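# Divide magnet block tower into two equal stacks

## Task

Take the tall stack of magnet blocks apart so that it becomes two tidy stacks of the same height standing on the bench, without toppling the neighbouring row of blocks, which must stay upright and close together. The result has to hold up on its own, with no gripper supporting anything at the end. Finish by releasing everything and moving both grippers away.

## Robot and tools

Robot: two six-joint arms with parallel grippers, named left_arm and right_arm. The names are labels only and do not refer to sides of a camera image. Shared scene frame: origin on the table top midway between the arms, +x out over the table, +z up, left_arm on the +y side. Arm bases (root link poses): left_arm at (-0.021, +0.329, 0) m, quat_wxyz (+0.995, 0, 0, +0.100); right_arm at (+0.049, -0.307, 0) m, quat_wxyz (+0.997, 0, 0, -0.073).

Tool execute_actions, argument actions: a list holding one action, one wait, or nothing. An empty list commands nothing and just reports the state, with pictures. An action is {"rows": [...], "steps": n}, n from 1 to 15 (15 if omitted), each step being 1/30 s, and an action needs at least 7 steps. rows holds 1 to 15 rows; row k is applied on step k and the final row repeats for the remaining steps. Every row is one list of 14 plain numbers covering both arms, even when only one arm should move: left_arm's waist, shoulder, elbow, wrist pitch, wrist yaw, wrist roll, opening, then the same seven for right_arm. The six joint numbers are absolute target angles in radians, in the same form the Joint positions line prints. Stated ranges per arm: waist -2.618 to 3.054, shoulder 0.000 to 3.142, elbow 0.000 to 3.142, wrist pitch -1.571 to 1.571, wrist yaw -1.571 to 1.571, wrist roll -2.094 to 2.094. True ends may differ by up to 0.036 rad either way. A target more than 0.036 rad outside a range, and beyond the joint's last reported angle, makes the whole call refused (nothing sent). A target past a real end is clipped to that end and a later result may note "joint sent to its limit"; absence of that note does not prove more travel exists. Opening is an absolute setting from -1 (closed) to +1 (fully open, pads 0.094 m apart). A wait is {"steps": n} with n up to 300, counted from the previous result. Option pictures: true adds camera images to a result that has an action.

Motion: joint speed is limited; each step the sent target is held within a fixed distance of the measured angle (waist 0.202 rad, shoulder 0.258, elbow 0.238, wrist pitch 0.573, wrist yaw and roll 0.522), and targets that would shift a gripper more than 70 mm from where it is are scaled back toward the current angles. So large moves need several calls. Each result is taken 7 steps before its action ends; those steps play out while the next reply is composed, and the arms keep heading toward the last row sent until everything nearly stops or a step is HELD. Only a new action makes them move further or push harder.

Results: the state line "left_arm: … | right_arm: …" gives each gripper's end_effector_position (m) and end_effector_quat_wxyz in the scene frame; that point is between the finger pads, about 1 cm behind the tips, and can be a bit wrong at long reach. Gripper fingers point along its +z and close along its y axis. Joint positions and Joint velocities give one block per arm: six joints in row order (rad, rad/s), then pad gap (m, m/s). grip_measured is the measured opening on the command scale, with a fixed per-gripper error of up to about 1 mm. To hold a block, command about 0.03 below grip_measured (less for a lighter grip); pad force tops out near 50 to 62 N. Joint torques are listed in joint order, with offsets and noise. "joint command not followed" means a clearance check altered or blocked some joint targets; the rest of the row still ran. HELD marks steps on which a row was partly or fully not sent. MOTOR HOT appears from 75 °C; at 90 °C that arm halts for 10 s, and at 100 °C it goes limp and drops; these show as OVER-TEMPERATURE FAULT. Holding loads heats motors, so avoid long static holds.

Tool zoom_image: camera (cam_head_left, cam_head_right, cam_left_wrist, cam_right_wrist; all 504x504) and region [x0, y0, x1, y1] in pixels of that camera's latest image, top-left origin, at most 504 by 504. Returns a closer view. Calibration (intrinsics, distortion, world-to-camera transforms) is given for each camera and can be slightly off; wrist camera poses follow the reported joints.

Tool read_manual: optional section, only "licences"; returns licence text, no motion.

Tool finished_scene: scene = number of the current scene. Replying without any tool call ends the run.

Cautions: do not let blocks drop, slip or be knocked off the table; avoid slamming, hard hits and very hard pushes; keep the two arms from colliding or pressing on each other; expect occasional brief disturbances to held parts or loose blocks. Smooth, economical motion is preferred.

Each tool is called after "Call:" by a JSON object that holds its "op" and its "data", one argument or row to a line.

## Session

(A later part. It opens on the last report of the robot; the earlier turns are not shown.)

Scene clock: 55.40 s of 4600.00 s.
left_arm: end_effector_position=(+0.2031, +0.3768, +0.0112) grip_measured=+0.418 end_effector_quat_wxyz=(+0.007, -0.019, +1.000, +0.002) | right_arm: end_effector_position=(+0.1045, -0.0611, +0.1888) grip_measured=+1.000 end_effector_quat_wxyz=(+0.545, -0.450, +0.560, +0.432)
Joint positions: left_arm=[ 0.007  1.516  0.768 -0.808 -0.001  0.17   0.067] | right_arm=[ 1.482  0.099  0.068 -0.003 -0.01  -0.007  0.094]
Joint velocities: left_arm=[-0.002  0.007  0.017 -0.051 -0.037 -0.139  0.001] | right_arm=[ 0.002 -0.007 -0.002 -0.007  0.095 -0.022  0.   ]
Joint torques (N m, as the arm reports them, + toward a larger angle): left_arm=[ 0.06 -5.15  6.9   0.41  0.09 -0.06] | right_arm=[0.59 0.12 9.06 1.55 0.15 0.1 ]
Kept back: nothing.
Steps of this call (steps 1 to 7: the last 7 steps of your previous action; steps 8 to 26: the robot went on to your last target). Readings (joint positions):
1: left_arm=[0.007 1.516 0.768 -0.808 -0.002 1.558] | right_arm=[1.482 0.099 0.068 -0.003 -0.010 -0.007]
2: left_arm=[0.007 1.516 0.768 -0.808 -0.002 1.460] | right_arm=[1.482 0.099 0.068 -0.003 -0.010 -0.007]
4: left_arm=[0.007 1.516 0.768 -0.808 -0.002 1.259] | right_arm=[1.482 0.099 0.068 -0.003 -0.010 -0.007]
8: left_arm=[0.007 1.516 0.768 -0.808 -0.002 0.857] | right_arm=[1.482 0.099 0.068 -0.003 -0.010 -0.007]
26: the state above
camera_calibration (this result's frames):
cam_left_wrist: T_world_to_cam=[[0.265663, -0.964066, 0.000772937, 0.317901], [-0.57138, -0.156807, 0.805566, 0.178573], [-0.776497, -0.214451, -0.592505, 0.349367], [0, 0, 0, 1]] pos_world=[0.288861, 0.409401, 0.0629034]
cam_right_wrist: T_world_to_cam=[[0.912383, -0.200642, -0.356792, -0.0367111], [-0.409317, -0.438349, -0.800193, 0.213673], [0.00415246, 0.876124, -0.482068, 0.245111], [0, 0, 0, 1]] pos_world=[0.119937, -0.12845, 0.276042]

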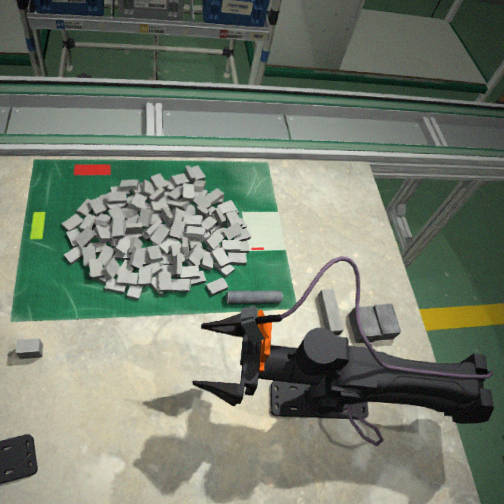

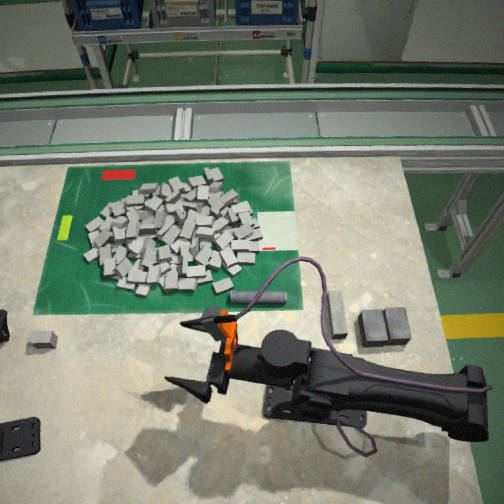

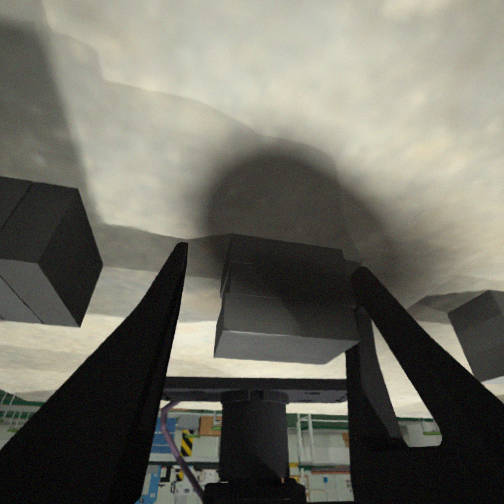

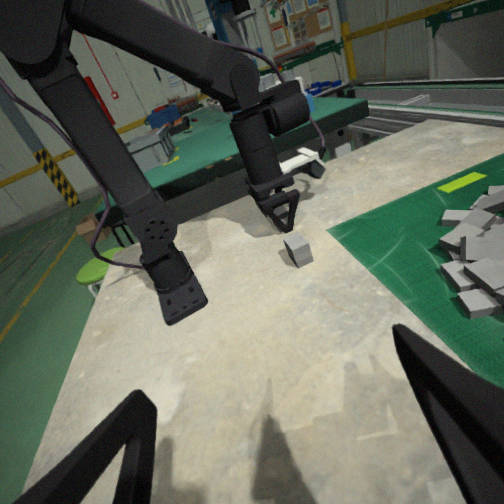

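Call:
{"op": "execute_actions", "data": {
  "actions": [
    {"rows": [[0.008,1.506,0.778,-0.812,0.005,0.152,0.25,1.49,0.08,0.08,0,0,0,1],[0.008,1.506,0.778,-0.812,0.005,0.152,0.13,1.49,0.08,0.08,0,0,0,1],[0.008,1.506,0.778,-0.812,0.005,0.152,0.07,1.49,0.08,0.08,0,0,0,1],[0.008,1.506,0.778,-0.812,0.005,0.152,0.035,1.49,0.08,0.08,0,0,0,1],[0.008,1.506,0.778,-0.812,0.005,0.152,0.005,1.49,0.08,0.08,0,0,0,1],[0.008,1.506,0.778,-0.812,0.005,0.152,-0.02,1.49,0.08,0.08,0,0,0,1],[0.008,1.506,0.778,-0.812,0.005,0.152,-0.045,1.49,0.08,0.08,0,0,0,1],[0.008,1.506,0.778,-0.812,0.005,0.152,-0.07,1.49,0.08,0.08,0,0,0,1],[0.008,1.506,0.778,-0.812,0.005,0.152,-0.09,1.49,0.08,0.08,0,0,0,1],[0.008,1.506,0.778,-0.812,0.005,0.152,-0.11,1.49,0.08,0.08,0,0,0,1],[0.008,1.506,0.778,-0.812,0.005,0.152,-0.125,1.49,0.08,0.08,0,0,0,1],[0.008,1.506,0.778,-0.812,0.005,0.152,-0.14,1.49,0.08,0.08,0,0,0,1],[0.008,1.506,0.778,-0.812,0.005,0.152,-0.155,1.49,0.08,0.08,0,0,0,1]], "steps": 15}
  ]
}}

Call:
{"op": "execute_actions", "data": {
  "actions": [
    {"rows": [[0.008,1.506,0.778,-0.812,0.005,0.152,-0.155,1.49,0.08,0.08,0,0,0,1],[0.008,1.506,0.778,-0.812,0.005,0.152,-0.11,1.49,0.08,0.08,0,0,0,1],[0.008,1.506,0.778,-0.812,0.005,0.152,-0.06,1.49,0.08,0.08,0,0,0,1],[0.008,1.5,0.785,-0.812,0.005,0.152,0.1,1.49,0.08,0.08,0,0,0,1],[0.008,1.49,0.8,-0.82,0.005,0.152,0.3,1.49,0.08,0.08,0,0,0,1],[0.008,1.478,0.82,-0.85,0.005,0.152,0.35,1.49,0.08,0.08,0,0,0,1],[0.008,1.464,0.845,-0.89,0.005,0.152,0.35,1.49,0.08,0.08,0,0,0,1],[0.008,1.448,0.875,-0.94,0.005,0.152,0.35,1.49,0.08,0.08,0,0,0,1],[0.008,1.432,0.91,-0.99,0.005,0.152,0.35,1.49,0.08,0.08,0,0,0,1],[0.008,1.416,0.945,-1.04,0.005,0.152,0.35,1.49,0.08,0.08,0,0,0,1],[0.008,1.39,0.98,-1.08,0.005,0.152,0.35,1.49,0.08,0.08,0,0,0,1],[0.008,1.36,1.015,-1.11,0.005,0.152,0.35,1.49,0.08,0.08,0,0,0,1],[0.008,1.32,1.05,-1.12,0.005,0.152,0.35,1.49,0.08,0.08,0,0,0,1],[0.008,1.27,1.08,-1.12,0.005,0.152,0.35,1.49,0.08,0.08,0,0,0,1],[0.008,1.21,1.1,-1.12,0.005,0.152,0.5,1.49,0.08,0.08,0,0,0,1]], "steps": 15}
  ]
}}

Call:
{"op": "execute_actions", "data": {
  "actions": [
    {"rows": [[0.008,1.15,1.11,-1.1,0.005,0.152,0.7,1.49,0.08,0.08,0,0,0,1],[0.008,1.09,1.11,-1.08,0.005,0.152,0.9,1.49,0.08,0.08,0,0,0,1],[0.008,1.03,1.11,-1.06,0.005,0.152,1,1.49,0.08,0.08,0,0,0,1],[0.008,0.97,1.11,-1.04,0.005,0.152,1,1.49,0.08,0.08,0,0,0,1],[0.008,0.92,1.11,-1.02,0.005,0.152,1,1.49,0.08,0.08,0,0,0,1],[0.008,0.87,1.11,-1.0,0.005,0.152,1,1.49,0.08,0.08,0,0,0,1],[0.008,0.83,1.11,-0.99,0.005,0.152,1,1.49,0.08,0.08,0,0,0,1],[0.008,0.8,1.11,-0.98,0.005,0.152,1,1.49,0.08,0.08,0,0,0,1],[0.008,0.78,1.11,-0.98,0.005,0.152,1,1.49,0.08,0.08,0,0,0,1]], "steps": 15}
  ]
}}

Call:
{"op": "execute_actions", "data": {
  "actions": [
    {"steps": 8}
  ],
  "pictures": true
}}

Scene clock: 57.20 s of 4600.00 s.
left_arm: end_effector_position=(+0.2033, +0.3761, +0.0112) grip_measured=-0.057 end_effector_quat_wxyz=(+0.008, -0.025, +1.000, -0.000) | right_arm: end_effector_position=(+0.1045, -0.0611, +0.1888) grip_measured=+1.000 end_effector_quat_wxyz=(+0.545, -0.450, +0.560, +0.432)
Joint positions: left_arm=[ 0.007  1.516  0.768 -0.808  0.003  0.156  0.044] | right_arm=[ 1.482  0.099  0.068 -0.003 -0.01  -0.007  0.094]
Joint velocities: left_arm=[-0.022  0.002  0.007 -0.051 -0.007  0.022 -0.021] | right_arm=[ 0.007 -0.002 -0.007  0.007 -0.007 -0.007  0.   ]
Joint torques (N m, as the arm reports them, + toward a larger angle): left_arm=[ 0.11 -5.17  6.97  0.43  0.02 -0.02] | right_arm=[0.57 0.09 9.08 1.56 0.12 0.1 ]
Steps of this call (steps 1 to 30: the robot went on to your last target; steps 31 to 46: nothing new was sent; steps 47 to 54: the first 8 steps of this action). Readings (joint positions):
47: left_arm=[0.007 1.516 0.768 -0.808 -0.000 0.156] | right_arm=[1.482 0.099 0.068 -0.003 -0.010 -0.007]
48: left_arm=[0.007 1.516 0.768 -0.808 -0.000 0.156] | right_arm=[1.482 0.099 0.068 -0.003 -0.010 -0.007]
50: left_arm=[0.007 1.516 0.768 -0.808 -0.000 0.156] | right_arm=[1.482 0.099 0.068 -0.003 -0.010 -0.007]
54: the state above

Scene clock: 57.70 s of 4600.00 s.
left_arm: end_effector_position=(+0.2029, +0.3757, +0.0196) grip_measured=+0.345 end_effector_quat_wxyz=(+0.004, -0.025, +1.000, -0.002) | right_arm: end_effector_position=(+0.1045, -0.0611, +0.1888) grip_measured=+1.000 end_effector_quat_wxyz=(+0.545, -0.450, +0.560, +0.432)
Joint positions: left_arm=[ 0.007  1.505  0.795 -0.855  0.005  0.156  0.063] | right_arm=[ 1.482  0.099  0.068 -0.003 -0.01  -0.007  0.094]
Joint velocities: left_arm=[ 0.002 -0.247  0.505 -0.784 -0.007  0.037  0.004] | right_arm=[ 0.002 -0.007 -0.002 -0.007 -0.066 -0.051  0.   ]
Joint torques (N m, as the arm reports them, + toward a larger angle): left_arm=[ 0.08 -7.53 10.37  0.77  0.01 -0.07] | right_arm=[0.61 0.11 9.06 1.56 0.14 0.09]
Steps of this call (steps 1 to 7: the last 7 steps of your previous action; steps 8 to 15: the first 8 steps of this action). Readings (joint positions):
8: left_arm=[0.007 1.516 0.768 -0.808 0.005 0.156] | right_arm=[1.482 0.099 0.068 -0.003 -0.010 -0.007]
9: left_arm=[0.007 1.516 0.768 -0.808 0.005 0.156] | right_arm=[1.482 0.099 0.068 -0.003 -0.010 -0.007]
11: left_arm=[0.007 1.516 0.768 -0.808 0.005 0.156] | right_arm=[1.482 0.099 0.068 -0.003 -0.010 -0.007]
15: the state above

Scene clock: 58.20 s of 4600.00 s.
left_arm: end_effector_position=(+0.2226, +0.3798, +0.2603) grip_measured=+1.000 end_effector_quat_wxyz=(+0.381, -0.022, +0.922, +0.068) | right_arm: end_effector_position=(+0.1045, -0.0611, +0.1888) grip_measured=+1.000 end_effector_quat_wxyz=(+0.545, -0.450, +0.560, +0.432)
Joint positions: left_arm=[ 0.007  0.86   1.096 -1.013  0.005  0.156  0.094] | right_arm=[ 1.482  0.099  0.068 -0.003 -0.01  -0.007  0.094]
Joint velocities: left_arm=[ 0.007 -1.302  0.022  0.11  -0.007  0.051  0.   ] | right_arm=[-0.012 -0.007  0.017 -0.007 -0.066  0.007  0.   ]
Joint torques (N m, as the arm reports them, + toward a larger angle): left_arm=[ 0.23  1.42  8.39  2.02  0.01 -0.04] | right_arm=[0.61 0.14 9.03 1.57 0.13 0.08]
Steps of this call (steps 1 to 7: the last 7 steps of your previous action; steps 8 to 15: the first 8 steps of this action). Readings (joint positions):
8: left_arm=[0.007 1.282 1.047 -1.042 0.005 0.156] | right_arm=[1.482 0.099 0.068 -0.003 -0.010 -0.007]
9: left_arm=[0.007 1.223 1.067 -1.040 0.005 0.156] | right_arm=[1.482 0.099 0.068 -0.003 -0.010 -0.007]
11: left_arm=[0.007 1.092 1.088 -1.034 0.005 0.156] | right_arm=[1.482 0.099 0.068 -0.003 -0.010 -0.007]
15: the state above

Scene clock: 58.47 s of 4600.00 s.
left_arm: end_effector_position=(+0.2117, +0.3775, +0.2826) grip_measured=+1.000 end_effector_quat_wxyz=(+0.425, -0.022, +0.902, +0.076) | right_arm: end_effector_position=(+0.1045, -0.0611, +0.1888) grip_measured=+1.000 end_effector_quat_wxyz=(+0.545, -0.450, +0.560, +0.432)
Joint positions: left_arm=[ 0.007  0.775  1.1   -1.002  0.005  0.156  0.094] | right_arm=[ 1.482  0.099  0.068 -0.003 -0.01  -0.007  0.094]
Joint velocities: left_arm=[-0.007  0.007 -0.007  0.066 -0.066 -0.066  0.   ] | right_arm=[ 0.007 -0.002 -0.002 -0.037 -0.022  0.022  0.   ]
Joint torques (N m, as the arm reports them, + toward a larger angle): left_arm=[ 0.21  1.14  7.95  2.3   0.   -0.04] | right_arm=[0.59 0.13 9.07 1.55 0.12 0.1 ]
Kept back: nothing.
Steps of this call (steps 1 to 7: the last 7 steps of your previous action; step 8: the robot went on to your last target). Readings (joint positions):
1: left_arm=[0.007 0.821 1.097 -1.008 0.005 0.156] | right_arm=[1.482 0.099 0.068 -0.003 -0.010 -0.007]
2: left_arm=[0.007 0.792 1.099 -1.006 0.005 0.156] | right_arm=[1.482 0.099 0.068 -0.003 -0.010 -0.007]
4: left_arm=[0.007 0.770 1.100 -1.003 0.005 0.156] | right_arm=[1.482 0.099 0.068 -0.003 -0.010 -0.007]
8: the state above
camera_calibration (this result's frames):
cam_left_wrist: T_world_to_cam=[[0.24651, -0.967134, 0.0623256, 0.303898], [-0.968214, -0.242953, 0.0594638, 0.292299], [-0.0423673, -0.0750029, -0.996283, 0.423009], [0, 0, 0, 1]] pos_world=[0.226015, 0.396652, 0.385115]
cam_right_wrist: T_world_to_cam=[[0.912383, -0.200642, -0.356792, -0.0367111], [-0.409317, -0.438349, -0.800193, 0.213673], [0.00415246, 0.876124, -0.482068, 0.245111], [0, 0, 0, 1]] pos_world=[0.119937, -0.12845, 0.276042]

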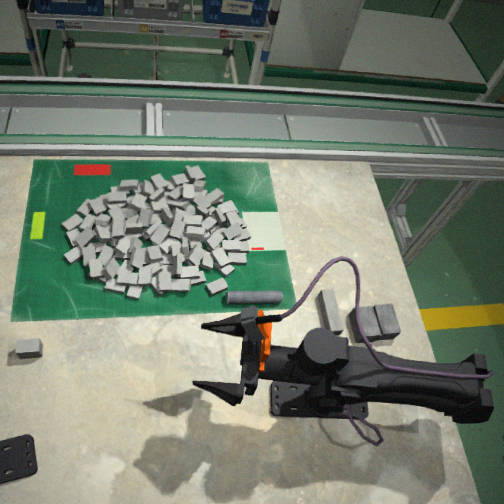

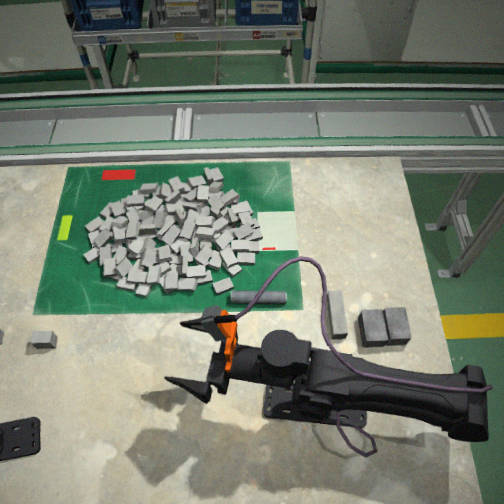

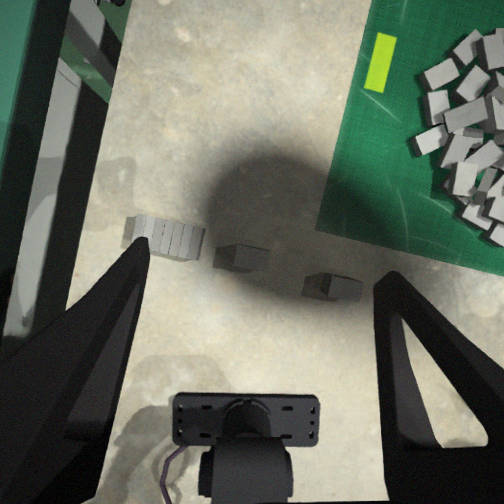

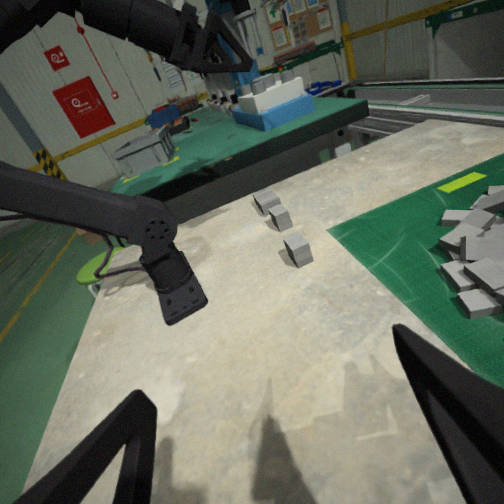

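Call:
{"op": "zoom_image", "data": {
  "camera": "cam_right_wrist",
  "region": [240, 180, 330, 275]
}}

Call:
{"op": "zoom_image", "data": {
  "camera": "cam_left_wrist",
  "region": [115, 195, 375, 320]
}}

Region (240, 180, 330, 275) of cam_right_wrist's 504x504 image, scaled by 5.305, with more detail than that image has; it fills the left 477 columns of this view, and the rest is white.

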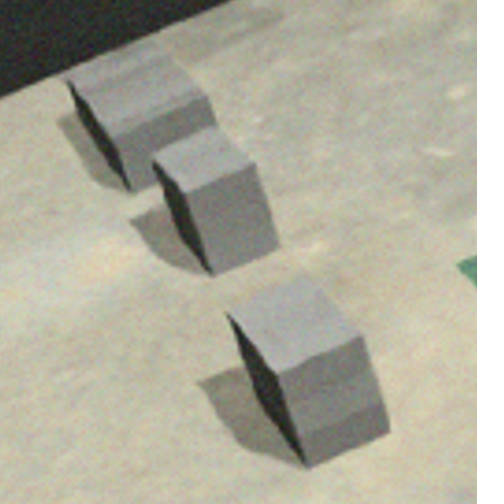

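Region (115, 195, 375, 320) of cam_left_wrist's 504x504 image, scaled by 1.938, with more detail than that image has; it fills the top 242 rows of this view, and the rest is white.

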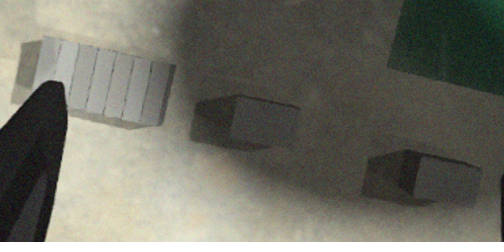

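Both stacks are three blocks high and neat, the row is intact, and the gripper is about 25 cm clear.

Call:
{"op": "finished_scene", "data": {
  "scene": 1
}}

The scene is finished: the task was done.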